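# Find the mislabeled office box and put it in the tote

## Task

The office desks hold closed boxes, each marked FULL or EMPTY, and exactly one of those markings is incorrect. Identify that box and place it inside the tote near the door so that no part sticks out past the tote's rim. Every other box must end up resting on the desk it came from. The robot must not tip over or be left leaning, or the task fails. Nothing may count as finished if it stays in place only because the robot is holding it.

## Robot and tools

Robot: a Hello Robot Stretch 4, a single-arm mobile manipulator. It has an omni-wheel base, a lift that slides up a mast, one arm that telescopes straight out, a three-joint wrist (yaw, pitch, roll) and a two-finger gripper. It stands about 1.6 m tall; the base rim lies within 0.23 m of the base origin. Cameras: head_camera, head_left_camera, head_right_camera, wrist_camera. Occasionally some outside force may nudge a loose object.

Frames: the base frame sits on the floor below the base centre, x ahead, y to the left, z up. hand_pose is reported in it (a point between the open fingertips; with all wrist joints at 0 its axes line up with the base frame), though the printed value may be slightly wrong. The odometry frame is the base frame as it was when the scene began.

execute_actions(actions, cameras): actions is a list holding one action or nothing (empty just returns state and pictures). An action may contain "base", "joints", or both, plus optional "pace" and "contact_limits"; alternatively it is {"end_of_arm": "enable_torque"} alone, which re-powers any wrist or gripper motor that shut itself off. Motions in one action start at once but may finish at different times. base takes exactly one relative move from the current measured position: {"translate_m": d} straight, forward positive, -2 to 2 m; {"strafe_m": d} sideways, left positive, -2 to 2 m; {"rotate_rad": d} spin in place, counter-clockwise positive, -3.2 to 3.2 rad. joints is one dictionary keyed by joint name, each value an absolute target: lift_m 0 to 1.2 m; arm_m 0 to 0.55 m extension; wrist_yaw_rad -1.134 to 4.276 (0 ahead, positive to the left, 3.14 stowed, above 3.4 the arm may block it); wrist_pitch_rad -1.117 to 4.259 (0 level, 1.57 pointing down); wrist_roll_rad -1.117 to 4.259 (0 keeps fingers at equal height, positive turns clockwise viewed from behind); gripper_m -0.038 to 0.141, the fingertip gap in metres (negative means fingers pressing together). Done tolerances: lift and arm ±0.004, yaw and roll ±0.02, pitch ±0.05, gripper ±0.004. Targets past a joint limit are clipped and reported; unknown keys or other bad values reject the whole call with no motion. Each action is capped at 15 s. Joints or base omitted from an action may keep pushing toward earlier targets without showing it. pace: "slow", "default", "fast", "max"; the base then reaches 0.1/0.3/0.4/0.6 m/s and 1/2/3/4 rad/s, reduced when the lift is above 0.2 (down to 0.3 m/s and 1 rad/s at lift 1.2). contact_limits: {"arm_m": x}, x from 0 (gentlest) to 0.75 (firmest), default 0.5. cameras: list of names or "all"; omitted/null gives all, [] gives none. Example: {"base": {"translate_m": 0.3}, "joints": {"gripper_m": 0.05}, "pace": "fast"}. To unfold the wrist at the start, lift_m 0.4 with wrist_yaw_rad 0 in one action works.

wait(seconds 0 to 10): lets time pass without new commands, then returns state and images. zoom_image(camera, region [x0,y0,x1,y1] in pixels, top-left origin, at most 504 by 504) enlarges part of that camera's latest full image. finished_scene(scene) ends the scene for good after the last command is held; the goal must already be met and stable.

Results: base_status and joint_status tell how each motion ended: "done" (for the base, wheels turned the commanded amount even if slipping), "off_target" (stopped short, maybe still pushing), "contact_stop_at_<key>" (hit something; that part goes slack, a slack lift may sag under load, slack wheels may roll), "limit_stop_at_<name>", "time_out", "torque_fault". After a stop the old target is dropped. limit_stop_at_tilt means a lean over 6 degrees; lift, arm and wheels go slack and ignore commands until the lean lessens. limit_stop_at_own_body: a joint was about to hit the robot; moving away works, often triggered with pitch below -0.2 and roll below -0.4 or above 4. A wrist motor at full strain (gripper pressed into something, or over roughly 2 kg held level) faults and goes limp until enable_torque. If any result reports a stop, later calls in that same reply are skipped. on_its_own lists things not commanded by the call; "held at" there is a joint's held target, not its position.

Readings: lidar_m is 12 rough distances (m) in 30-degree sectors, the first straight ahead then counter-clockwise (4th left, 7th behind, 10th right); "-" means nothing seen or closer than 0.25 m. It covers about 0.15 m up to robot height, so table tops show, but it may miss glass, clear plastic, thin legs and things behind. wrist_depth_mm is a 7x7 grid of median depths, 100 to 2000 mm, read from the top left, robot body included. base_odometry counts wheel turns (slip counts), heading -3.142 to 3.142, left positive; if turned_by_wheels and turned_by_imu differ by more than about 0.1 rad, a collision or slip occurred and heading error is about their difference. base_tilt in degrees, forward and right positive, with a fixed bias up to about 1.5. motor_effort is percent of maximum, positive toward higher joint values, peak in brackets, noisy with fixed offsets; for wheel_0, wheel_1, wheel_2 positive turns the base right. Effort outside its rest range suggests pushing or carrying.

Gripping: command a gap smaller than the object; deeper squeezes pull it toward the wrist by up to a third of the shortfall. Neither the gripper reading nor "done" proves a grasp; a firm squeeze shows in gripper_m effort. If fingertips jam on a surface, raise the lift.



Avoid: turning or driving with over 1 kg held and arm_m above 0.2, especially at fast paces; sustained pushes or pulls with a high gripper or high contact limit; driving onto low objects; drops, slams and hard hits. Thinking time lets the scene keep running while the last command is held.

Each tool is called after ">>>" as a command line: name --argument value for each argument, lists and objects as JSON in quotes; but a table of rows of numbers goes row by row, as --pt "numbers of a row", without its own name.

## Session

>>> execute_actions --actions '[]'

Scene clock: 0.00 s.
base_odometry: x=+0.000 y=+0.000 heading=+0.000 (m, m, rad; odometry frame)
turned_by_wheels: +0.000 (rad since the last result)
turned_by_imu: +0.000 (rad since the last result)
base_tilt: forward=+0.2 right=+0.2 (deg)
lidar_m: 1.64 1.46 1.53 1.80 0.99 1.33 1.73 1.59 1.64 1.47 1.30 1.30
base_status: not commanded
joint_positions: lift_m=+0.295 arm_m=-0.001 wrist_yaw_rad=+3.186 wrist_pitch_rad=-0.005 wrist_roll_rad=+0.000 gripper_m=+0.057
joint_status: not commanded
motor_effort: lift_m=+18 arm_m=-1 wrist_yaw_rad=+0 wrist_pitch_rad=-5 wrist_roll_rad=+1 gripper_m=-5 wheel_0=+0 wheel_1=+0 wheel_2=+0 (%)
hand_pose: x=-0.1218 y=+0.0744 z=+0.4746 quat_wxyz=(-0.022, +0.002, +0.000, +1.000) (m; base frame)
wrist_depth_mm: - 113 137 - - 1756 1336 / - 107 137 - - 1661 1430 / - 114 139 - - 1708 1397 / 144 141 202 - - 1708 1430 / 223 - - - 1863 1708 1430 / 225 1576 202 1708 192 1499 1366 / 226 1025 1138 109 1160 1118 1138
pictures: head_camera, head_left_camera, head_right_camera, wrist_camera
Images, in order (width x height): head_camera 420x560, head_left_camera 420x672, head_right_camera 420x672, wrist_camera 616x392.

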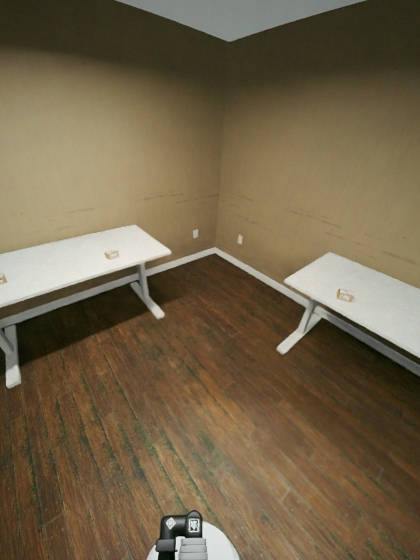

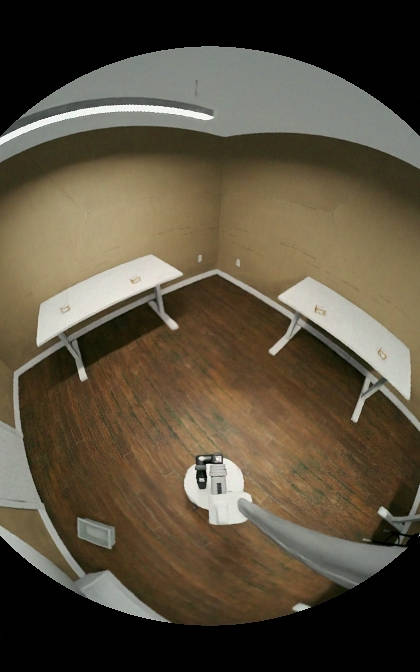

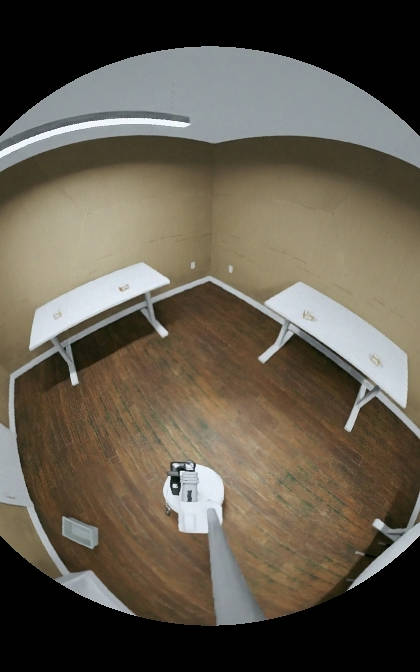

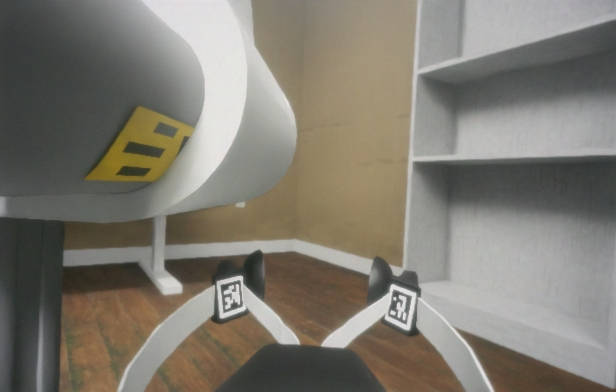

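>>> execute_actions --actions '[{"base":{"rotate_rad":0.68},"joints":{"lift_m":0.65,"wrist_yaw_rad":0,"gripper_m":0.14},"pace":"fast"}]' --cameras '[]'

>>> execute_actions --actions '[{"base":{"translate_m":0.85},"pace":"max"}]'

Scene clock: 2.77 s.
base_odometry: x=+0.000 y=+0.000 heading=+0.680 (m, m, rad; odometry frame)
turned_by_wheels: +0.680 (rad since the last result)
turned_by_imu: +0.687 (rad since the last result)
base_tilt: forward=+0.2 right=+0.2 (deg)
lidar_m: 1.48 1.56 1.65 0.93 1.40 1.68 1.65 1.70 1.36 1.29 1.35 1.56
base_status: done
joint_positions: lift_m=+0.650 arm_m=-0.001 wrist_yaw_rad=+0.000 wrist_pitch_rad=-0.005 wrist_roll_rad=+0.000 gripper_m=+0.140
joint_status: all done
motor_effort: lift_m=+20(22) arm_m=-1(1) wrist_yaw_rad=-3(11) wrist_pitch_rad=-4(4) wrist_roll_rad=+0(1) gripper_m=-3(4) wheel_0=+0(6) wheel_1=+0(5) wheel_2=+0(9) (%)
hand_pose: x=+0.4588 y=-0.0873 z=+0.8294 quat_wxyz=(+1.000, +0.000, -0.002, +0.000) (m; base frame)
wrist_depth_mm: - - - - - - - / - - - - - - - / - - - - - - - / - - - - - - - / - - - - - - - / - - - - - 202 - / 1756 1756 1863 109 1983 1756 -
pictures: none
No camera images: the call's "cameras" was empty. Leave "cameras" out to get every camera's image.

Scene clock: 6.17 s.
base_odometry: x=+0.661 y=+0.535 heading=+0.680 (m, m, rad; odometry frame)
turned_by_wheels: +0.000 (rad since the last result)
turned_by_imu: -0.001 (rad since the last result)
base_tilt: forward=+0.2 right=+0.2 (deg)
lidar_m: 0.62 0.66 1.64 1.55 1.20 1.96 2.59 1.96 1.37 1.31 0.95 0.67
base_status: done
joint_positions: lift_m=+0.650 arm_m=-0.001 wrist_yaw_rad=+0.000 wrist_pitch_rad=-0.005 wrist_roll_rad=+0.000 gripper_m=+0.140
joint_status: not commanded
motor_effort: lift_m=+18(20) arm_m=-1(1) wrist_yaw_rad=-1(1) wrist_pitch_rad=-4(5) wrist_roll_rad=+0(0) gripper_m=-1(2) wheel_0=-1(6) wheel_1=-1(8) wheel_2=+0(11) (%)
hand_pose: x=+0.4588 y=-0.0874 z=+0.8296 quat_wxyz=(+1.000, +0.000, -0.002, +0.000) (m; base frame)
wrist_depth_mm: 1255 1229 1255 1205 1205 1182 1182 / 1281 1229 1229 1205 1229 1205 1182 / 1281 1255 1281 1229 1255 1182 1229 / 1255 1281 1255 1255 1229 1205 1205 / 768 676 866 904 960 1060 1118 / 462 442 439 508 452 202 554 / 866 1281 1255 109 842 427 436
pictures: head_camera, head_left_camera, head_right_camera, wrist_camera
camera_calibration (this result's frames):
wrist_camera: T_world_to_cam=[[0.0336984, -0.997983, 0.0538077, -0.143243], [-0.0403091, -0.0551516, -0.997664, 0.894183], [0.998619, 0.0314507, -0.0420863, -0.192682], [0, 0, 0, 1]] pos_world=[0.233287, -0.0875781, 0.891692]
Images, in order (width x height): head_camera 420x560, head_left_camera 420x672, head_right_camera 420x672, wrist_camera 616x392.

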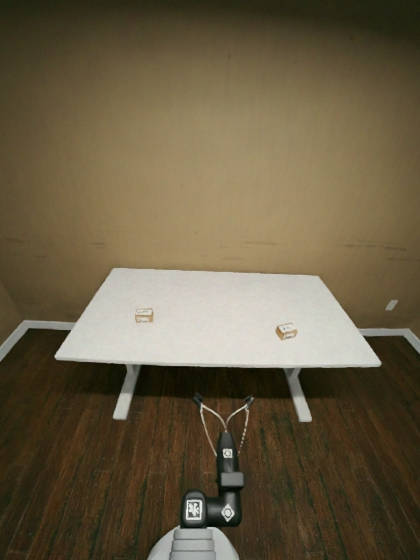

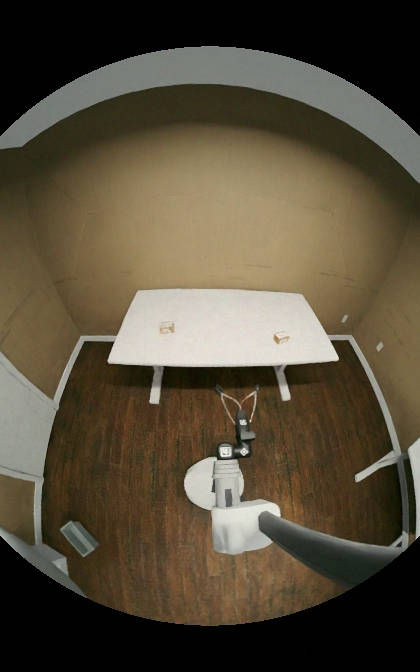

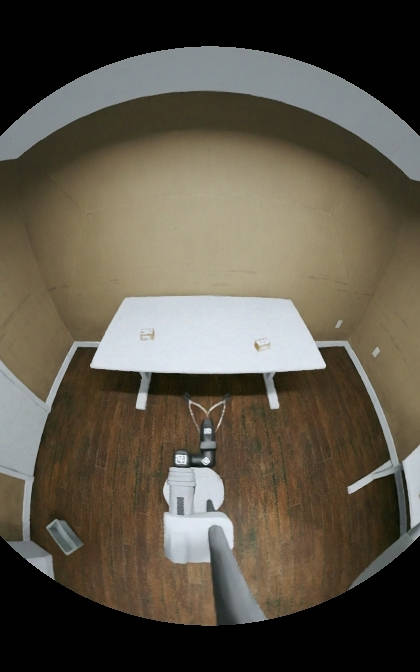

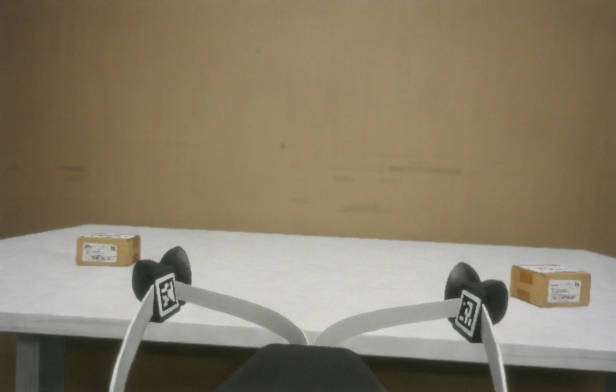

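>>> execute_actions --actions '[{"base":{"strafe_m":0.35},"joints":{"lift_m":0.69,"wrist_pitch_rad":0.3,"arm_m":0.3},"pace":"fast"}]' --cameras '["head_camera","wrist_camera"]'

Scene clock: 8.73 s.
base_odometry: x=+0.441 y=+0.807 heading=+0.680 (m, m, rad; odometry frame)
turned_by_wheels: +0.000 (rad since the last result)
turned_by_imu: +0.001 (rad since the last result)
base_tilt: forward=+0.2 right=+0.2 (deg)
lidar_m: 0.65 0.68 1.28 1.26 0.96 0.90 2.74 2.65 1.69 1.67 0.93 0.65
base_status: done
joint_positions: lift_m=+0.690 arm_m=+0.299 wrist_yaw_rad=+0.000 wrist_pitch_rad=+0.302 wrist_roll_rad=+0.000 gripper_m=+0.140
joint_status: all done
motor_effort: lift_m=+20(24) arm_m=+5(6) wrist_yaw_rad=-1(0) wrist_pitch_rad=-5(2) wrist_roll_rad=+0(0) gripper_m=-2(1) wheel_0=+1(11) wheel_1=-2(9) wheel_2=-1(0) (%)
hand_pose: x=+0.7454 y=-0.0874 z=+0.7822 quat_wxyz=(+0.989, +0.000, +0.150, +0.000) (m; base frame)
wrist_depth_mm: 866 866 866 854 842 831 820 / 904 917 891 891 866 878 866 / 976 946 878 917 891 891 904 / 512 517 530 407 554 569 574 / 370 373 382 384 392 399 404 / 290 270 272 298 277 202 309 / 238 239 243 109 247 240 251
pictures: head_camera, wrist_camera
camera_calibration (this result's frames):
wrist_camera: T_world_to_cam=[[0.048522, -0.997974, 0.0411481, -0.151462], [-0.339694, -0.055229, -0.938913, 1.03573], [0.939283, 0.0315801, -0.341686, -0.202289], [0, 0, 0, 1]] pos_world=[0.549186, -0.0875652, 0.909569]
Images, in order (width x height): head_camera 420x560, wrist_camera 616x392.

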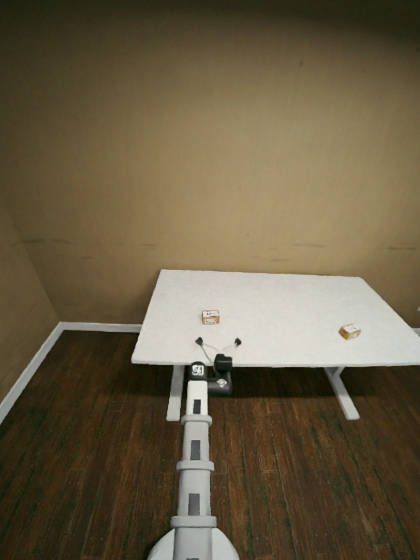

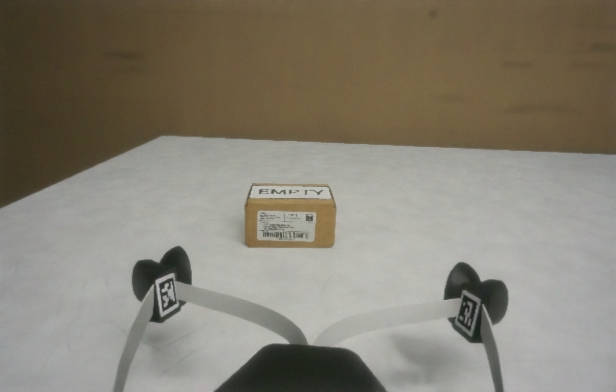

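>>> execute_actions --actions '[{"base":{"strafe_m":0.03},"joints":{"lift_m":0.662,"arm_m":0.48}}]' --cameras '["head_camera","wrist_camera"]'

>>> execute_actions --actions '[{"joints":{"gripper_m":0.03}}]' --cameras '["wrist_camera"]'

>>> execute_actions --actions '[{"joints":{"lift_m":0.69}}]' --cameras '["wrist_camera"]'

Scene clock: 11.07 s.
base_odometry: x=+0.422 y=+0.830 heading=+0.680 (m, m, rad; odometry frame)
turned_by_wheels: +0.000 (rad since the last result)
turned_by_imu: +0.001 (rad since the last result)
base_tilt: forward=+0.2 right=+0.2 (deg)
lidar_m: 0.64 0.69 1.26 1.22 0.93 0.88 2.77 2.60 1.76 1.70 0.94 0.68
base_status: done
joint_positions: lift_m=+0.662 arm_m=+0.479 wrist_yaw_rad=+0.000 wrist_pitch_rad=+0.302 wrist_roll_rad=+0.000 gripper_m=+0.140
joint_status: all done
motor_effort: lift_m=+14(17) arm_m=+5(4) wrist_yaw_rad=-1(1) wrist_pitch_rad=-6(5) wrist_roll_rad=+0(1) gripper_m=-1(2) wheel_0=+2(8) wheel_1=-2(6) wheel_2=-1(2) (%)
hand_pose: x=+0.9254 y=-0.0874 z=+0.7547 quat_wxyz=(+0.989, +0.000, +0.150, +0.000) (m; base frame)
wrist_depth_mm: 707 699 691 683 676 668 661 / 741 723 723 707 707 699 699 / 778 759 750 732 732 723 715 / 433 445 449 459 466 480 488 / 312 315 301 219 312 336 342 / 245 229 199 196 198 202 262 / 201 202 204 109 209 204 213
pictures: head_camera, wrist_camera
camera_calibration (this result's frames):
wrist_camera: T_world_to_cam=[[0.0483969, -0.99798, 0.0411478, -0.158981], [-0.339707, -0.0551863, -0.938911, 1.07101], [0.939285, 0.0314621, -0.341692, -0.380751], [0, 0, 0, 1]] pos_world=[0.729158, -0.0875751, 0.882027]
Images, in order (width x height): head_camera 420x560, wrist_camera 616x392.

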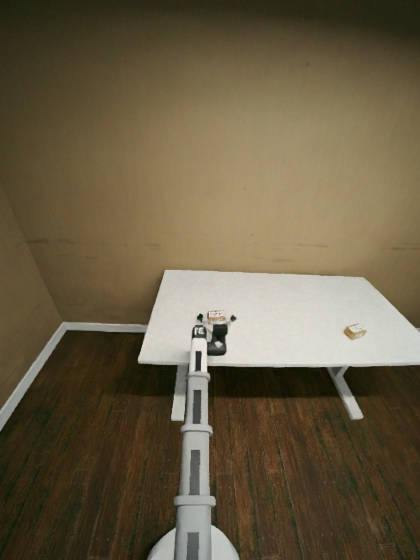

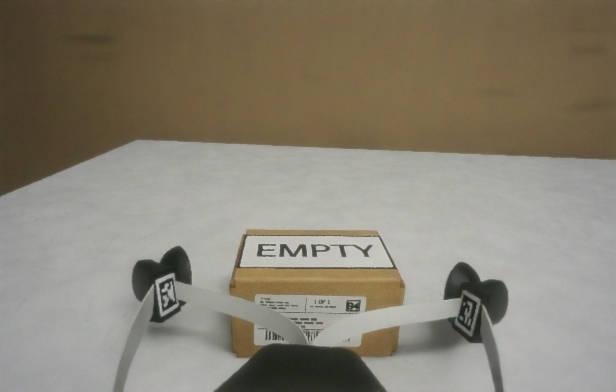

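Scene clock: 13.17 s.
base_odometry: x=+0.422 y=+0.830 heading=+0.680 (m, m, rad; odometry frame)
turned_by_wheels: +0.000 (rad since the last result)
turned_by_imu: +0.001 (rad since the last result)
base_tilt: forward=+0.2 right=+0.2 (deg)
lidar_m: 0.65 0.69 1.27 1.22 0.93 0.90 2.75 2.63 1.73 1.69 0.93 0.68
base_status: not commanded
joint_positions: lift_m=+0.662 arm_m=+0.479 wrist_yaw_rad=+0.000 wrist_pitch_rad=+0.302 wrist_roll_rad=+0.000 gripper_m=+0.031
joint_status: all done
motor_effort: lift_m=+15(14) arm_m=+5(5) wrist_yaw_rad=-1(1) wrist_pitch_rad=-3(5) wrist_roll_rad=+0(1) gripper_m=-28(25) wheel_0=+2(2) wheel_1=-2(2) wheel_2=-1(1) (%)
hand_pose: x=+0.9254 y=-0.0874 z=+0.7547 quat_wxyz=(+0.989, +0.000, +0.150, +0.000) (m; base frame)
wrist_depth_mm: 699 699 691 683 676 676 668 / 741 732 723 715 707 707 691 / 778 759 750 741 732 723 715 / 430 442 449 459 469 480 488 / 312 317 303 208 297 338 342 / 245 229 182 179 180 237 262 / 202 197 196 109 192 196 206
pictures: wrist_camera
camera_calibration (this result's frames):
wrist_camera: T_world_to_cam=[[0.0483969, -0.99798, 0.0411478, -0.158981], [-0.339707, -0.0551863, -0.938911, 1.07101], [0.939285, 0.0314621, -0.341692, -0.380751], [0, 0, 0, 1]] pos_world=[0.729158, -0.0875751, 0.882027]
Images, in order (width x height): wrist_camera 616x392.

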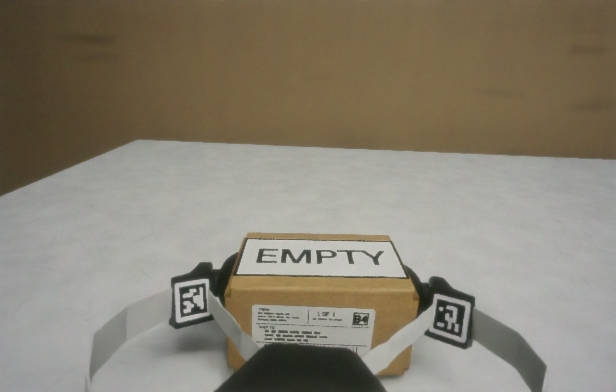

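Scene clock: 14.07 s.
base_odometry: x=+0.422 y=+0.830 heading=+0.680 (m, m, rad; odometry frame)
turned_by_wheels: +0.000 (rad since the last result)
turned_by_imu: +0.000 (rad since the last result)
base_tilt: forward=+0.2 right=+0.2 (deg)
lidar_m: 0.65 0.68 1.26 1.21 0.95 0.92 2.74 2.59 1.77 1.70 0.90 0.67
base_status: not commanded
joint_positions: lift_m=+0.690 arm_m=+0.479 wrist_yaw_rad=+0.000 wrist_pitch_rad=+0.302 wrist_roll_rad=+0.000 gripper_m=+0.031
joint_status: all done
motor_effort: lift_m=+21(23) arm_m=+5(5) wrist_yaw_rad=-2(1) wrist_pitch_rad=-6(4) wrist_roll_rad=+0(0) gripper_m=-27(28) wheel_0=+2(2) wheel_1=-2(3) wheel_2=-1(1) (%)
hand_pose: x=+0.9254 y=-0.0874 z=+0.7821 quat_wxyz=(+0.989, +0.000, +0.150, +0.000) (m; base frame)
wrist_depth_mm: 707 699 691 683 676 676 668 / 741 723 723 723 707 707 699 / 778 759 750 741 741 732 732 / 809 521 530 544 549 564 574 / 368 373 359 208 349 394 399 / 289 270 182 179 180 282 307 / 238 232 233 109 209 231 242
pictures: wrist_camera
camera_calibration (this result's frames):
wrist_camera: T_world_to_cam=[[0.0483977, -0.99798, 0.0411468, -0.16011], [-0.339726, -0.0551863, -0.938904, 1.09679], [0.939279, 0.0314622, -0.34171, -0.371353], [0, 0, 0, 1]] pos_world=[0.729161, -0.0875751, 0.909476]
Images, in order (width x height): wrist_camera 616x392.

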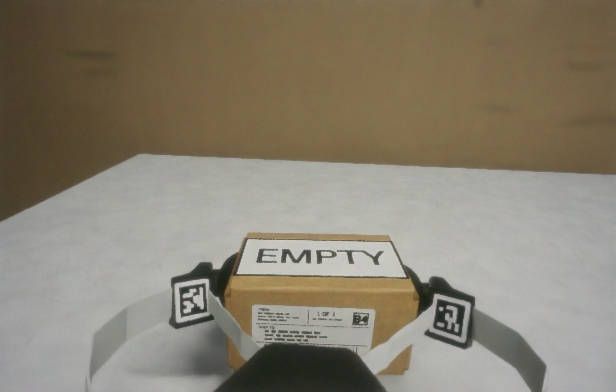

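>>> execute_actions --actions '[{"joints":{"lift_m":0.66}}]' --cameras '[]'

>>> execute_actions --actions '[{"joints":{"gripper_m":0.14}}]' --cameras '[]'

>>> execute_actions --actions '[{"joints":{"lift_m":0.73,"arm_m":0.37},"pace":"fast"}]' --cameras '[]'

>>> execute_actions --actions '[{"base":{"strafe_m":-0.83},"joints":{"wrist_yaw_rad":0.3},"pace":"max"}]' --cameras '["head_camera","wrist_camera"]'

Scene clock: 15.47 s.
base_odometry: x=+0.422 y=+0.830 heading=+0.680 (m, m, rad; odometry frame)
turned_by_wheels: +0.000 (rad since the last result)
turned_by_imu: +0.000 (rad since the last result)
base_tilt: forward=+0.2 right=+0.1 (deg)
lidar_m: 0.66 0.69 1.26 1.20 0.92 0.89 2.75 2.64 1.76 1.69 0.94 0.69
base_status: not commanded
joint_positions: lift_m=+0.660 arm_m=+0.479 wrist_yaw_rad=+0.000 wrist_pitch_rad=+0.302 wrist_roll_rad=+0.000 gripper_m=+0.031
joint_status: all done
motor_effort: lift_m=+15(21) arm_m=+5(5) wrist_yaw_rad=-1(0) wrist_pitch_rad=-4(4) wrist_roll_rad=+0(0) gripper_m=-27(24) wheel_0=+2(2) wheel_1=-2(2) wheel_2=-1(1) (%)
hand_pose: x=+0.9254 y=-0.0874 z=+0.7527 quat_wxyz=(+0.989, +0.000, +0.150, +0.000) (m; base frame)
wrist_depth_mm: 699 691 683 683 676 668 661 / 732 741 723 715 715 691 691 / 778 759 741 732 732 723 715 / 424 433 442 452 462 469 480 / 309 312 298 207 293 330 334 / 241 225 182 178 180 235 257 / 198 194 194 109 191 193 202
pictures: none
No camera images: the call's "cameras" was empty. Leave "cameras" out to get every camera's image.

Scene clock: 17.57 s.
base_odometry: x=+0.422 y=+0.830 heading=+0.680 (m, m, rad; odometry frame)
turned_by_wheels: +0.000 (rad since the last result)
turned_by_imu: +0.001 (rad since the last result)
base_tilt: forward=+0.2 right=+0.2 (deg)
lidar_m: 0.65 0.69 1.26 1.22 0.94 0.90 2.78 2.63 1.75 1.68 0.93 0.66
base_status: not commanded
joint_positions: lift_m=+0.660 arm_m=+0.479 wrist_yaw_rad=+0.000 wrist_pitch_rad=+0.302 wrist_roll_rad=+0.000 gripper_m=+0.140
joint_status: all done
motor_effort: lift_m=+15(15) arm_m=+5(5) wrist_yaw_rad=-2(2) wrist_pitch_rad=-2(5) wrist_roll_rad=+0(0) gripper_m=+1(28) wheel_0=+2(2) wheel_1=-2(2) wheel_2=-1(1) (%)
hand_pose: x=+0.9254 y=-0.0874 z=+0.7528 quat_wxyz=(+0.989, +0.000, +0.150, +0.000) (m; base frame)
wrist_depth_mm: 707 699 691 676 676 668 661 / 741 741 723 715 707 699 691 / 778 750 750 741 732 723 732 / 427 439 442 452 459 469 484 / 310 312 300 216 293 330 336 / 243 226 200 196 197 202 257 / 199 200 202 109 206 201 210
pictures: none
No camera images: the call's "cameras" was empty. Leave "cameras" out to get every camera's image.

Scene clock: 18.70 s.
base_odometry: x=+0.422 y=+0.830 heading=+0.680 (m, m, rad; odometry frame)
turned_by_wheels: +0.000 (rad since the last result)
turned_by_imu: +0.000 (rad since the last result)
base_tilt: forward=+0.2 right=+0.2 (deg)
lidar_m: 0.65 0.69 1.26 1.22 0.93 0.90 2.75 2.63 1.75 1.68 0.92 0.68
base_status: not commanded
joint_positions: lift_m=+0.730 arm_m=+0.371 wrist_yaw_rad=+0.000 wrist_pitch_rad=+0.302 wrist_roll_rad=+0.000 gripper_m=+0.140
joint_status: all done
motor_effort: lift_m=+21(22) arm_m=-5(5) wrist_yaw_rad=+0(0) wrist_pitch_rad=-5(5) wrist_roll_rad=+0(1) gripper_m=+1(1) wheel_0=+2(2) wheel_1=-2(2) wheel_2=-1(1) (%)
hand_pose: x=+0.8172 y=-0.0875 z=+0.8222 quat_wxyz=(+0.989, +0.000, +0.150, +0.000) (m; base frame)
wrist_depth_mm: 809 809 778 788 768 778 759 / 854 854 820 820 820 809 788 / 891 878 878 866 854 842 831 / 917 627 647 661 676 699 707 / 449 455 459 362 473 480 492 / 351 327 329 324 329 202 377 / 290 291 296 109 301 294 307
pictures: none
No camera images: the call's "cameras" was empty. Leave "cameras" out to get every camera's image.

Scene clock: 22.00 s.
base_odometry: x=+0.944 y=+0.185 heading=+0.680 (m, m, rad; odometry frame)
turned_by_wheels: +0.000 (rad since the last result)
turned_by_imu: +0.000 (rad since the last result)
base_tilt: forward=+0.2 right=+0.2 (deg)
lidar_m: 0.61 0.67 0.92 2.05 1.55 2.62 3.32 1.24 0.88 0.86 1.69 0.63
base_status: done
joint_positions: lift_m=+0.730 arm_m=+0.371 wrist_yaw_rad=+0.300 wrist_pitch_rad=+0.302 wrist_roll_rad=+0.000 gripper_m=+0.140
joint_status: all done
motor_effort: lift_m=+20(20) arm_m=-5(5) wrist_yaw_rad=+2(6) wrist_pitch_rad=-2(6) wrist_roll_rad=+0(0) gripper_m=+1(3) wheel_0=+0(12) wheel_1=+0(10) wheel_2=-1(2) (%)
hand_pose: x=+0.8308 y=-0.0021 z=+0.8222 quat_wxyz=(+0.978, -0.023, +0.149, +0.148) (m; base frame)
wrist_depth_mm: 1042 960 878 809 741 707 661 / 1098 1008 917 842 778 715 683 / 1008 1025 946 891 831 759 723 / 621 640 647 654 676 683 715 / 449 459 462 473 473 480 488 / 351 330 330 364 340 202 377 / 291 291 283 109 301 291 307
pictures: head_camera, wrist_camera
camera_calibration (this result's frames):
wrist_camera: T_world_to_cam=[[0.340971, -0.939173, 0.0411449, -0.315035], [-0.30831, -0.153066, -0.938891, 1.08066], [0.888079, 0.307449, -0.341747, -0.228292], [0, 0, 0, 1]] pos_world=[0.643337, -0.0602724, 0.949566]
Images, in order (width x height): head_camera 420x560, wrist_camera 616x392.

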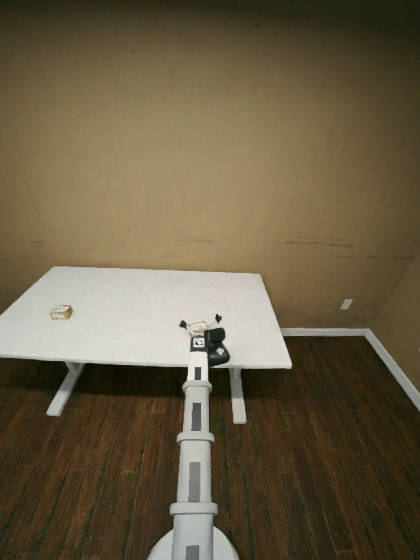

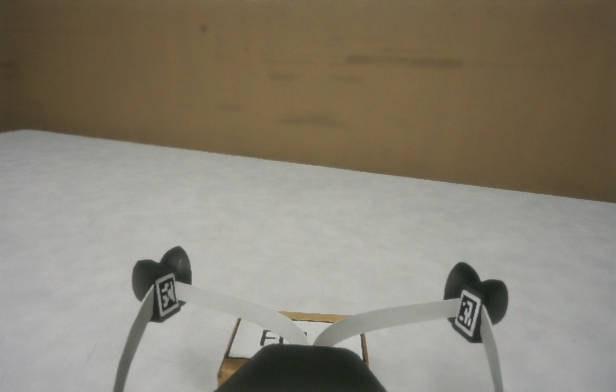

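>>> execute_actions --actions '[{"base":{"strafe_m":0.01},"joints":{"lift_m":0.66}}]' --cameras '["wrist_camera"]'

>>> execute_actions --actions '[{"joints":{"gripper_m":0.03}}]' --cameras '[]'

>>> execute_actions --actions '[{"joints":{"lift_m":0.685}}]' --cameras '["wrist_camera"]'

Scene clock: 23.57 s.
base_odometry: x=+0.937 y=+0.192 heading=+0.680 (m, m, rad; odometry frame)
turned_by_wheels: +0.000 (rad since the last result)
turned_by_imu: +0.001 (rad since the last result)
base_tilt: forward=+0.2 right=+0.2 (deg)
lidar_m: 0.64 0.66 0.94 2.04 1.56 2.58 3.34 1.26 0.91 0.89 1.70 0.66
base_status: done
joint_positions: lift_m=+0.660 arm_m=+0.371 wrist_yaw_rad=+0.300 wrist_pitch_rad=+0.302 wrist_roll_rad=+0.000 gripper_m=+0.140
joint_status: all done
motor_effort: lift_m=+15(19) arm_m=-5(5) wrist_yaw_rad=-1(0) wrist_pitch_rad=-4(6) wrist_roll_rad=+0(1) gripper_m=+0(4) wheel_0=-1(7) wheel_1=+1(6) wheel_2=+0(1) (%)
hand_pose: x=+0.8308 y=-0.0021 z=+0.7527 quat_wxyz=(+0.978, -0.023, +0.149, +0.148) (m; base frame)
wrist_depth_mm: 1042 976 891 798 759 707 668 / 1118 1008 917 854 778 723 691 / 691 723 741 759 778 741 699 / 427 436 442 455 466 469 480 / 309 312 300 215 294 332 336 / 241 225 202 200 197 202 257 / 200 200 203 109 207 201 210
pictures: wrist_camera
camera_calibration (this result's frames):
wrist_camera: T_world_to_cam=[[0.340996, -0.939164, 0.0411449, -0.312186], [-0.308306, -0.153074, -0.938891, 1.01534], [0.888071, 0.307472, -0.341747, -0.252059], [0, 0, 0, 1]] pos_world=[0.643337, -0.0602697, 0.880001]
Images, in order (width x height): wrist_camera 616x392.

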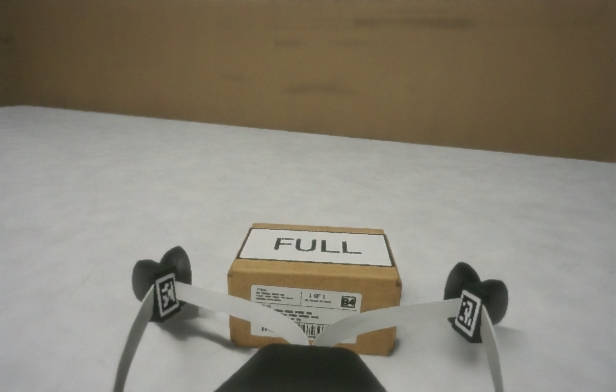

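Scene clock: 25.67 s.
base_odometry: x=+0.937 y=+0.192 heading=+0.680 (m, m, rad; odometry frame)
turned_by_wheels: +0.000 (rad since the last result)
turned_by_imu: +0.001 (rad since the last result)
base_tilt: forward=+0.2 right=+0.2 (deg)
lidar_m: 0.64 0.66 0.95 2.03 1.57 2.60 3.33 1.26 0.88 0.88 1.72 0.66
base_status: not commanded
joint_positions: lift_m=+0.660 arm_m=+0.371 wrist_yaw_rad=+0.300 wrist_pitch_rad=+0.306 wrist_roll_rad=+0.000 gripper_m=+0.031
joint_status: all done
motor_effort: lift_m=+16(15) arm_m=-5(5) wrist_yaw_rad=+0(1) wrist_pitch_rad=-15(15) wrist_roll_rad=+0(1) gripper_m=-26(26) wheel_0=-1(1) wheel_1=+0(1) wheel_2=+0(0) (%)
hand_pose: x=+0.8304 y=-0.0021 z=+0.7515 quat_wxyz=(+0.977, -0.023, +0.151, +0.148) (m; base frame)
wrist_depth_mm: 1060 946 866 809 750 707 661 / 1078 1025 917 854 788 741 683 / 668 683 707 723 750 732 707 / 415 421 430 439 449 455 466 / 303 303 291 204 285 320 325 / 237 220 185 181 180 240 252 / 195 191 193 109 189 189 206
pictures: none
No camera images: the call's "cameras" was empty. Leave "cameras" out to get every camera's image.

Scene clock: 26.53 s.
base_odometry: x=+0.937 y=+0.192 heading=+0.680 (m, m, rad; odometry frame)
turned_by_wheels: +0.000 (rad since the last result)
turned_by_imu: +0.000 (rad since the last result)
base_tilt: forward=+0.2 right=+0.3 (deg)
lidar_m: 0.64 0.68 0.93 2.04 1.55 2.59 3.35 1.27 0.90 0.85 1.72 0.69
base_status: not commanded
joint_positions: lift_m=+0.685 arm_m=+0.371 wrist_yaw_rad=+0.300 wrist_pitch_rad=+0.306 wrist_roll_rad=+0.000 gripper_m=+0.031
joint_status: all done
motor_effort: lift_m=+22(22) arm_m=-5(5) wrist_yaw_rad=+0(0) wrist_pitch_rad=-17(17) wrist_roll_rad=+0(0) gripper_m=-26(28) wheel_0=-1(1) wheel_1=+0(1) wheel_2=+0(0) (%)
hand_pose: x=+0.8304 y=-0.0021 z=+0.7758 quat_wxyz=(+0.977, -0.023, +0.151, +0.148) (m; base frame)
wrist_depth_mm: 1025 960 878 809 750 707 668 / 1118 1025 931 842 788 732 683 / 778 788 820 854 809 741 715 / 480 488 500 512 517 530 535 / 351 353 340 204 332 373 377 / 276 256 183 181 181 278 294 / 227 221 223 109 219 220 238
pictures: wrist_camera
camera_calibration (this result's frames):
wrist_camera: T_world_to_cam=[[0.341534, -0.938978, 0.0409325, -0.313294], [-0.312193, -0.154417, -0.937385, 1.03901], [0.886505, 0.30737, -0.34588, -0.239318], [0, 0, 0, 1]] pos_world=[0.643528, -0.0601762, 0.904002]
Images, in order (width x height): wrist_camera 616x392.

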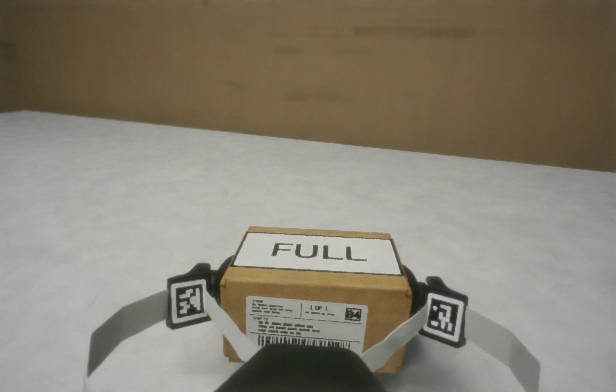

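>>> execute_actions --actions '[{"joints":{"lift_m":0.66}}]' --cameras '[]'

>>> execute_actions --actions '[{"joints":{"gripper_m":0.14}}]' --cameras '[]'

>>> execute_actions --actions '[{"base":{"translate_m":-0.48},"joints":{"lift_m":0.73},"pace":"fast"}]' --cameras '[]'

>>> execute_actions --actions '[{"base":{"rotate_rad":-1.59},"joints":{"wrist_yaw_rad":0},"pace":"fast"}]' --cameras '["head_camera","wrist_camera"]'

Scene clock: 28.03 s.
base_odometry: x=+0.937 y=+0.192 heading=+0.680 (m, m, rad; odometry frame)
turned_by_wheels: +0.000 (rad since the last result)
turned_by_imu: +0.000 (rad since the last result)
base_tilt: forward=+0.2 right=+0.2 (deg)
lidar_m: 0.64 0.66 0.94 2.05 1.56 2.60 3.33 1.28 0.89 0.87 1.72 0.66
base_status: not commanded
joint_positions: lift_m=+0.660 arm_m=+0.371 wrist_yaw_rad=+0.300 wrist_pitch_rad=+0.307 wrist_roll_rad=+0.000 gripper_m=+0.031
joint_status: all done
motor_effort: lift_m=+16(23) arm_m=-5(5) wrist_yaw_rad=-2(3) wrist_pitch_rad=-18(16) wrist_roll_rad=+0(0) gripper_m=-27(27) wheel_0=-1(1) wheel_1=+1(1) wheel_2=+0(0) (%)
hand_pose: x=+0.8304 y=-0.0021 z=+0.7513 quat_wxyz=(+0.977, -0.023, +0.151, +0.148) (m; base frame)
wrist_depth_mm: 1025 946 866 809 750 699 668 / 1098 1008 931 842 788 723 683 / 661 676 699 723 741 741 699 / 413 421 427 436 445 455 459 / 303 306 291 204 286 320 327 / 236 221 183 181 180 239 252 / 195 190 193 109 189 189 204
pictures: none
No camera images: the call's "cameras" was empty. Leave "cameras" out to get every camera's image.

Scene clock: 30.13 s.
base_odometry: x=+0.937 y=+0.192 heading=+0.680 (m, m, rad; odometry frame)
turned_by_wheels: +0.000 (rad since the last result)
turned_by_imu: +0.001 (rad since the last result)
base_tilt: forward=+0.2 right=+0.2 (deg)
lidar_m: 0.63 0.67 0.93 2.04 1.58 2.59 3.33 1.28 0.90 0.88 1.71 0.67
base_status: not commanded
joint_positions: lift_m=+0.660 arm_m=+0.371 wrist_yaw_rad=+0.300 wrist_pitch_rad=+0.303 wrist_roll_rad=+0.000 gripper_m=+0.140
joint_status: all done
motor_effort: lift_m=+16(16) arm_m=-5(5) wrist_yaw_rad=-1(1) wrist_pitch_rad=-5(18) wrist_roll_rad=+0(0) gripper_m=+1(26) wheel_0=-1(1) wheel_1=+1(1) wheel_2=+0(0) (%)
hand_pose: x=+0.8307 y=-0.0021 z=+0.7524 quat_wxyz=(+0.977, -0.023, +0.149, +0.148) (m; base frame)
wrist_depth_mm: 1042 946 866 809 741 707 654 / 1118 1008 917 842 778 732 691 / 683 707 732 759 778 741 699 / 427 433 442 452 459 469 477 / 307 312 300 215 293 330 336 / 242 224 202 199 196 202 257 / 198 200 202 109 206 201 209
pictures: none
No camera images: the call's "cameras" was empty. Leave "cameras" out to get every camera's image.

Scene clock: 32.73 s.
base_odometry: x=+0.564 y=-0.109 heading=+0.680 (m, m, rad; odometry frame)
turned_by_wheels: +0.000 (rad since the last result)
turned_by_imu: +0.002 (rad since the last result)
base_tilt: forward=+0.2 right=+0.2 (deg)
lidar_m: 1.08 1.16 2.12 1.41 1.88 2.05 2.08 1.27 0.91 0.84 0.89 1.16
base_status: done
joint_positions: lift_m=+0.730 arm_m=+0.371 wrist_yaw_rad=+0.300 wrist_pitch_rad=+0.302 wrist_roll_rad=+0.000 gripper_m=+0.140
joint_status: all done
motor_effort: lift_m=+20(21) arm_m=-5(5) wrist_yaw_rad=+1(2) wrist_pitch_rad=-4(7) wrist_roll_rad=+0(0) gripper_m=-1(0) wheel_0=+2(6) wheel_1=+0(8) wheel_2=-1(12) (%)
hand_pose: x=+0.8307 y=-0.0021 z=+0.8221 quat_wxyz=(+0.977, -0.023, +0.149, +0.148) (m; base frame)
wrist_depth_mm: 1618 1537 1430 1255 1205 1098 1042 / 1808 1576 1464 1366 1229 1138 1078 / 1008 976 1078 1098 1138 1182 1098 / 1921 750 691 661 647 676 699 / 1983 1336 1756 1576 1397 512 488 / 1499 1366 1430 1576 1430 202 1229 / 1229 1255 1281 109 1281 1160 1255
pictures: none
No camera images: the call's "cameras" was empty. Leave "cameras" out to get every camera's image.

Scene clock: 34.63 s.
base_odometry: x=+0.564 y=-0.109 heading=-0.911 (m, m, rad; odometry frame)
turned_by_wheels: -1.590 (rad since the last result)
turned_by_imu: -1.604 (rad since the last result)
base_tilt: forward=+0.2 right=+0.2 (deg)
lidar_m: 0.85 0.87 1.17 1.10 1.18 2.13 1.36 1.49 2.10 1.99 1.27 0.92
base_status: done
joint_positions: lift_m=+0.730 arm_m=+0.371 wrist_yaw_rad=+0.000 wrist_pitch_rad=+0.302 wrist_roll_rad=+0.000 gripper_m=+0.140
joint_status: all done
motor_effort: lift_m=+20(20) arm_m=-5(5) wrist_yaw_rad=+1(7) wrist_pitch_rad=-5(6) wrist_roll_rad=+0(0) gripper_m=+1(2) wheel_0=-1(6) wheel_1=+0(6) wheel_2=-2(8) (%)
hand_pose: x=+0.8172 y=-0.0874 z=+0.8221 quat_wxyz=(+0.989, +0.000, +0.151, +0.000) (m; base frame)
wrist_depth_mm: 991 976 976 976 960 976 960 / 1042 1042 1025 1042 1025 991 991 / 1078 1078 1060 1060 1060 1060 1042 / 1138 634 640 661 668 691 699 / 449 455 436 424 477 488 492 / 351 329 332 366 338 202 379 / 1160 768 327 109 327 329 330
pictures: head_camera, wrist_camera
camera_calibration (this result's frames):
wrist_camera: T_world_to_cam=[[0.0482098, -0.99799, 0.0411295, -0.156406], [-0.340074, -0.0551173, -0.938782, 1.09775], [0.939162, 0.0312714, -0.342048, -0.25568], [0, 0, 0, 1]] pos_world=[0.620981, -0.0875912, 0.949525]
Images, in order (width x height): head_camera 420x560, wrist_camera 616x392.

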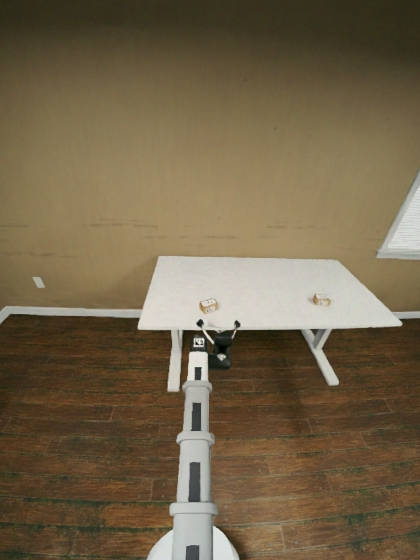

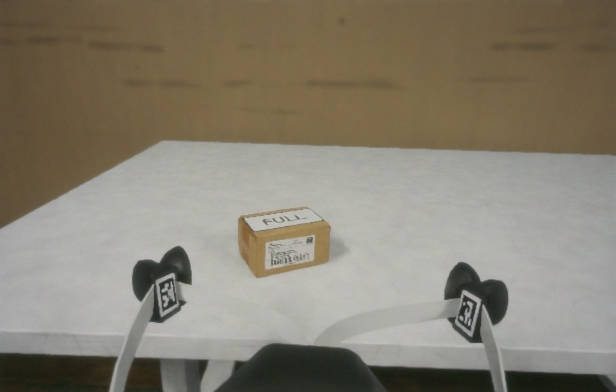

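>>> execute_actions --actions '[{"base":{"strafe_m":-0.071},"joints":{"wrist_yaw_rad":0.4,"arm_m":0.55},"pace":"fast"}]' --cameras '["wrist_camera"]'

>>> execute_actions --actions '[{"joints":{"lift_m":0.66}}]' --cameras '["wrist_camera"]'

>>> execute_actions --actions '[{"joints":{"gripper_m":0.03}}]' --cameras '["wrist_camera"]'

Scene clock: 36.50 s.
base_odometry: x=+0.508 y=-0.153 heading=-0.910 (m, m, rad; odometry frame)
turned_by_wheels: +0.000 (rad since the last result)
turned_by_imu: +0.001 (rad since the last result)
base_tilt: forward=+0.2 right=+0.2 (deg)
lidar_m: 0.85 0.89 1.23 1.18 1.24 2.16 1.44 1.83 2.01 1.91 1.26 0.93
base_status: done
joint_positions: lift_m=+0.730 arm_m=+0.548 wrist_yaw_rad=+0.400 wrist_pitch_rad=+0.302 wrist_roll_rad=+0.000 gripper_m=+0.140
joint_status: all done
motor_effort: lift_m=+20(20) arm_m=+5(7) wrist_yaw_rad=-3(9) wrist_pitch_rad=-4(5) wrist_roll_rad=+0(0) gripper_m=+3(1) wheel_0=+0(8) wheel_1=+2(7) wheel_2=-1(1) (%)
hand_pose: x=+1.0070 y=+0.0268 z=+0.8222 quat_wxyz=(+0.969, -0.030, +0.147, +0.196) (m; base frame)
wrist_depth_mm: 1205 1078 946 866 788 732 668 / 1308 1138 1008 904 831 759 699 / 1366 1205 1060 931 866 768 723 / 1499 1281 647 654 676 691 699 / 480 455 462 466 473 480 488 / 353 327 329 364 338 202 377 / 290 290 294 109 279 293 304
pictures: wrist_camera
camera_calibration (this result's frames):
wrist_camera: T_world_to_cam=[[0.43315, -0.900382, 0.0411421, -0.441848], [-0.29152, -0.183143, -0.938869, 1.12327], [0.852876, 0.394677, -0.341808, -0.360537], [0, 0, 0, 1]] pos_world=[0.826335, -0.0498177, 0.949545]
Images, in order (width x height): wrist_camera 616x392.

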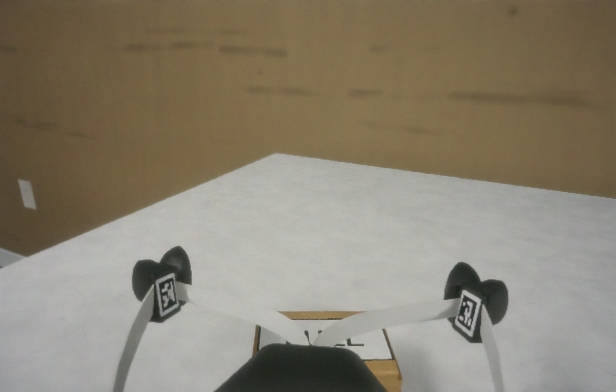

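Scene clock: 37.73 s.
base_odometry: x=+0.508 y=-0.153 heading=-0.910 (m, m, rad; odometry frame)
turned_by_wheels: +0.000 (rad since the last result)
turned_by_imu: +0.000 (rad since the last result)
base_tilt: forward=+0.2 right=+0.2 (deg)
lidar_m: 0.87 0.87 1.23 1.19 1.26 2.13 1.43 1.85 1.99 1.92 1.26 0.91
base_status: not commanded
joint_positions: lift_m=+0.660 arm_m=+0.548 wrist_yaw_rad=+0.400 wrist_pitch_rad=+0.302 wrist_roll_rad=+0.000 gripper_m=+0.140
joint_status: all done
motor_effort: lift_m=+14(20) arm_m=+5(5) wrist_yaw_rad=-1(1) wrist_pitch_rad=-5(4) wrist_roll_rad=+0(1) gripper_m=+0(2) wheel_0=+0(1) wheel_1=+2(2) wheel_2=-1(1) (%)
hand_pose: x=+1.0070 y=+0.0268 z=+0.7526 quat_wxyz=(+0.969, -0.030, +0.147, +0.196) (m; base frame)
wrist_depth_mm: 1229 1078 960 878 788 723 683 / 1308 1138 1008 917 820 750 691 / 1397 1205 1008 759 798 750 715 / 430 436 442 452 462 473 480 / 309 312 300 216 230 330 334 / 242 224 226 205 205 201 258 / 199 200 202 109 206 201 208
pictures: wrist_camera
camera_calibration (this result's frames):
wrist_camera: T_world_to_cam=[[0.43315, -0.900382, 0.0411421, -0.438988], [-0.29152, -0.183143, -0.938869, 1.05797], [0.852876, 0.394677, -0.341808, -0.38431], [0, 0, 0, 1]] pos_world=[0.826336, -0.0498177, 0.879998]
Images, in order (width x height): wrist_camera 616x392.

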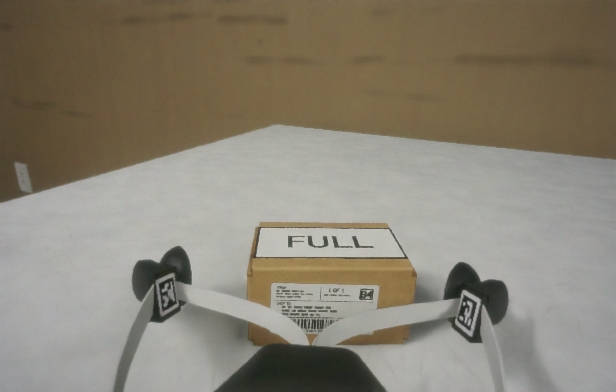

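Scene clock: 39.83 s.
base_odometry: x=+0.508 y=-0.153 heading=-0.910 (m, m, rad; odometry frame)
turned_by_wheels: +0.000 (rad since the last result)
turned_by_imu: +0.001 (rad since the last result)
base_tilt: forward=+0.2 right=+0.2 (deg)
lidar_m: 0.86 0.89 1.25 1.18 1.26 2.16 1.41 1.85 2.00 1.92 1.29 0.92
base_status: not commanded
joint_positions: lift_m=+0.660 arm_m=+0.548 wrist_yaw_rad=+0.400 wrist_pitch_rad=+0.304 wrist_roll_rad=+0.000 gripper_m=+0.031
joint_status: all done
motor_effort: lift_m=+15(15) arm_m=+5(5) wrist_yaw_rad=+2(1) wrist_pitch_rad=-11(10) wrist_roll_rad=+1(0) gripper_m=-27(24) wheel_0=+1(1) wheel_1=+2(2) wheel_2=-1(1) (%)
hand_pose: x=+1.0069 y=+0.0266 z=+0.7521 quat_wxyz=(+0.969, -0.030, +0.148, +0.196) (m; base frame)
wrist_depth_mm: 1255 1060 976 866 798 723 668 / 1308 1138 1008 904 820 759 707 / 1397 1205 732 741 759 759 715 / 421 430 439 445 455 462 469 / 306 309 296 203 233 325 330 / 239 222 189 190 187 241 254 / 196 191 199 109 196 191 204
pictures: wrist_camera
camera_calibration (this result's frames):
wrist_camera: T_world_to_cam=[[0.432978, -0.900469, 0.0410524, -0.438789], [-0.293182, -0.183747, -0.938233, 1.05862], [0.852393, 0.394199, -0.34356, -0.382501], [0, 0, 0, 1]] pos_world=[0.826395, -0.0498163, 0.879833]
Images, in order (width x height): wrist_camera 616x392.

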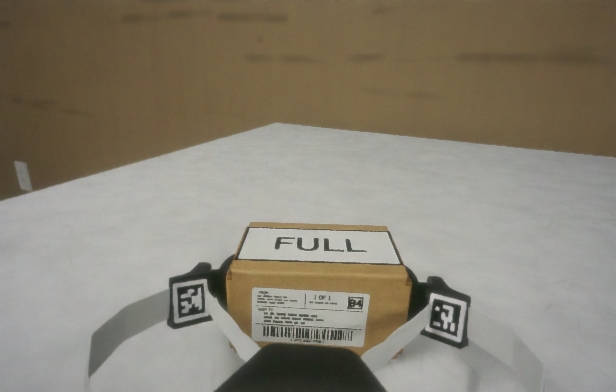

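>>> execute_actions --actions '[{"joints":{"gripper_m":0.14}}]' --cameras '[]'

>>> execute_actions --actions '[{"joints":{"lift_m":0.73},"pace":"fast"}]' --cameras '[]'

>>> execute_actions --actions '[{"base":{"strafe_m":-0.53},"joints":{"wrist_yaw_rad":-0.25},"pace":"max"}]' --cameras '["wrist_camera"]'

>>> execute_actions --actions '[{"base":{"translate_m":0.13},"pace":"max"}]' --cameras '["head_right_camera","wrist_camera"]'

Scene clock: 42.60 s.
base_odometry: x=+0.508 y=-0.153 heading=-0.910 (m, m, rad; odometry frame)
turned_by_wheels: +0.000 (rad since the last result)
turned_by_imu: +0.001 (rad since the last result)
base_tilt: forward=+0.2 right=+0.2 (deg)
lidar_m: 0.85 0.87 1.26 1.18 1.23 2.14 1.42 1.82 2.00 1.90 1.28 0.92
base_status: not commanded
joint_positions: lift_m=+0.660 arm_m=+0.548 wrist_yaw_rad=+0.400 wrist_pitch_rad=+0.303 wrist_roll_rad=+0.000 gripper_m=+0.140
joint_status: all done
motor_effort: lift_m=+15(15) arm_m=+5(5) wrist_yaw_rad=-1(0) wrist_pitch_rad=-7(8) wrist_roll_rad=+0(0) gripper_m=-1(28) wheel_0=+1(1) wheel_1=+2(2) wheel_2=-1(1) (%)
hand_pose: x=+1.0070 y=+0.0267 z=+0.7525 quat_wxyz=(+0.969, -0.030, +0.148, +0.196) (m; base frame)
wrist_depth_mm: 1229 1060 960 866 788 723 683 / 1281 1160 1025 917 831 750 699 / 1366 1182 1008 759 788 768 723 / 427 433 442 452 459 469 477 / 309 310 298 214 293 329 334 / 241 224 215 208 208 203 258 / 199 199 202 109 205 200 208
pictures: none
No camera images: the call's "cameras" was empty. Leave "cameras" out to get every camera's image.

Scene clock: 43.63 s.
base_odometry: x=+0.508 y=-0.153 heading=-0.910 (m, m, rad; odometry frame)
turned_by_wheels: +0.000 (rad since the last result)
turned_by_imu: +0.000 (rad since the last result)
base_tilt: forward=+0.2 right=+0.2 (deg)
lidar_m: 0.85 0.89 1.26 1.20 1.27 2.16 1.41 1.85 1.99 1.93 1.27 0.89
base_status: not commanded
joint_positions: lift_m=+0.730 arm_m=+0.548 wrist_yaw_rad=+0.400 wrist_pitch_rad=+0.302 wrist_roll_rad=+0.000 gripper_m=+0.140
joint_status: all done
motor_effort: lift_m=+21(20) arm_m=+5(5) wrist_yaw_rad=+0(1) wrist_pitch_rad=-4(6) wrist_roll_rad=+1(0) gripper_m=-1(1) wheel_0=+0(0) wheel_1=+2(2) wheel_2=-1(1) (%)
hand_pose: x=+1.0070 y=+0.0267 z=+0.8221 quat_wxyz=(+0.969, -0.030, +0.148, +0.196) (m; base frame)
wrist_depth_mm: 1229 1098 960 878 788 732 676 / 1308 1138 1008 917 831 759 707 / 1366 1205 1060 931 854 788 732 / 1499 1308 647 661 676 691 707 / 477 455 462 466 473 480 488 / 353 329 329 364 340 202 377 / 289 291 293 109 291 293 304
pictures: none
No camera images: the call's "cameras" was empty. Leave "cameras" out to get every camera's image.

Scene clock: 46.23 s.
base_odometry: x=+0.089 y=-0.478 heading=-0.910 (m, m, rad; odometry frame)
turned_by_wheels: +0.000 (rad since the last result)
turned_by_imu: +0.001 (rad since the last result)
base_tilt: forward=+0.2 right=+0.2 (deg)
lidar_m: 0.87 0.90 1.25 1.72 1.81 2.17 1.41 1.81 1.45 1.40 1.48 0.94
base_status: done
joint_positions: lift_m=+0.730 arm_m=+0.548 wrist_yaw_rad=-0.250 wrist_pitch_rad=+0.302 wrist_roll_rad=+0.000 gripper_m=+0.140
joint_status: all done
motor_effort: lift_m=+20(20) arm_m=+5(5) wrist_yaw_rad=-1(9) wrist_pitch_rad=-7(4) wrist_roll_rad=+0(0) gripper_m=-1(2) wheel_0=-1(12) wheel_1=+1(10) wheel_2=-1(1) (%)
hand_pose: x=+0.9645 y=-0.1528 z=+0.8221 quat_wxyz=(+0.981, +0.019, +0.149, -0.123) (m; base frame)
wrist_depth_mm: 778 798 842 866 904 960 991 / 798 820 866 917 946 1008 1042 / 809 866 917 931 991 1060 1118 / 627 640 647 654 676 691 1205 / 449 452 436 382 477 484 488 / 351 329 332 349 340 201 377 / 290 291 296 109 301 293 307
pictures: wrist_camera
camera_calibration (this result's frames):
wrist_camera: T_world_to_cam=[[-0.199927, -0.978947, 0.0411283, 0.0135215], [-0.343194, 0.0306492, -0.938764, 1.16032], [0.91774, -0.201799, -0.342096, -0.406971], [0, 0, 0, 1]] pos_world=[0.774411, -0.104453, 0.949485]
Images, in order (width x height): wrist_camera 616x392.

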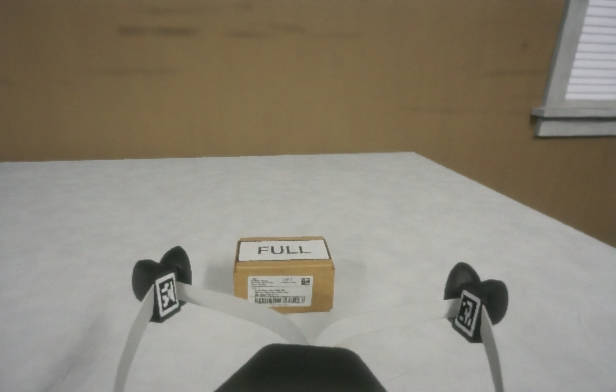

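Scene clock: 47.70 s.
base_odometry: x=+0.169 y=-0.581 heading=-0.910 (m, m, rad; odometry frame)
turned_by_wheels: +0.000 (rad since the last result)
turned_by_imu: +0.000 (rad since the last result)
base_tilt: forward=+0.2 right=+0.2 (deg)
lidar_m: 0.75 0.78 1.06 1.73 1.81 2.29 1.56 1.95 1.47 1.39 2.17 0.80
base_status: done
joint_positions: lift_m=+0.730 arm_m=+0.548 wrist_yaw_rad=-0.250 wrist_pitch_rad=+0.302 wrist_roll_rad=+0.000 gripper_m=+0.140
joint_status: not commanded
motor_effort: lift_m=+20(21) arm_m=+5(5) wrist_yaw_rad=+0(0) wrist_pitch_rad=-7(5) wrist_roll_rad=+0(1) gripper_m=+1(2) wheel_0=-1(5) wheel_1=+0(7) wheel_2=+0(12) (%)
hand_pose: x=+0.9645 y=-0.1528 z=+0.8221 quat_wxyz=(+0.981, +0.019, +0.149, -0.123) (m; base frame)
wrist_depth_mm: 654 676 707 741 778 820 842 / 683 715 750 788 820 866 904 / 707 741 778 809 866 917 960 / 615 634 640 661 676 683 1008 / 452 452 462 473 477 484 488 / 353 327 329 364 338 202 377 / 290 291 293 109 290 293 306
pictures: head_right_camera, wrist_camera
camera_calibration (this result's frames):
wrist_camera: T_world_to_cam=[[-0.199984, -0.978936, 0.0411282, 0.0135636], [-0.343192, 0.0306693, -0.938764, 1.16032], [0.917728, -0.201853, -0.342096, -0.406967], [0, 0, 0, 1]] pos_world=[0.77441, -0.104456, 0.949485]
Images, in order (width x height): head_right_camera 420x672, wrist_camera 616x392.

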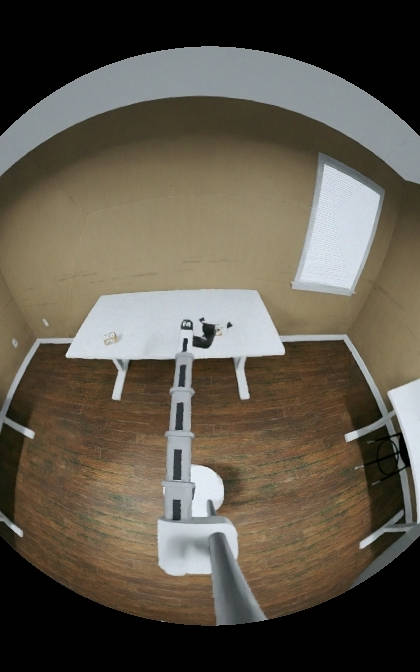

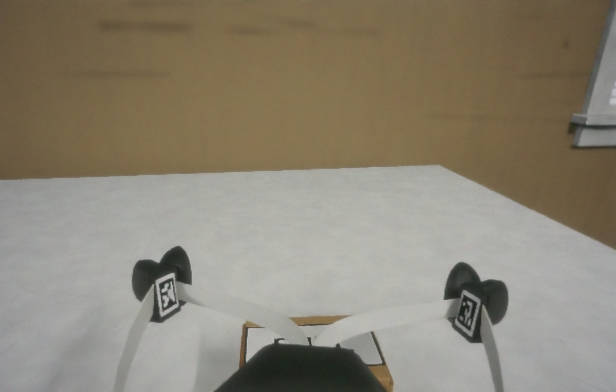

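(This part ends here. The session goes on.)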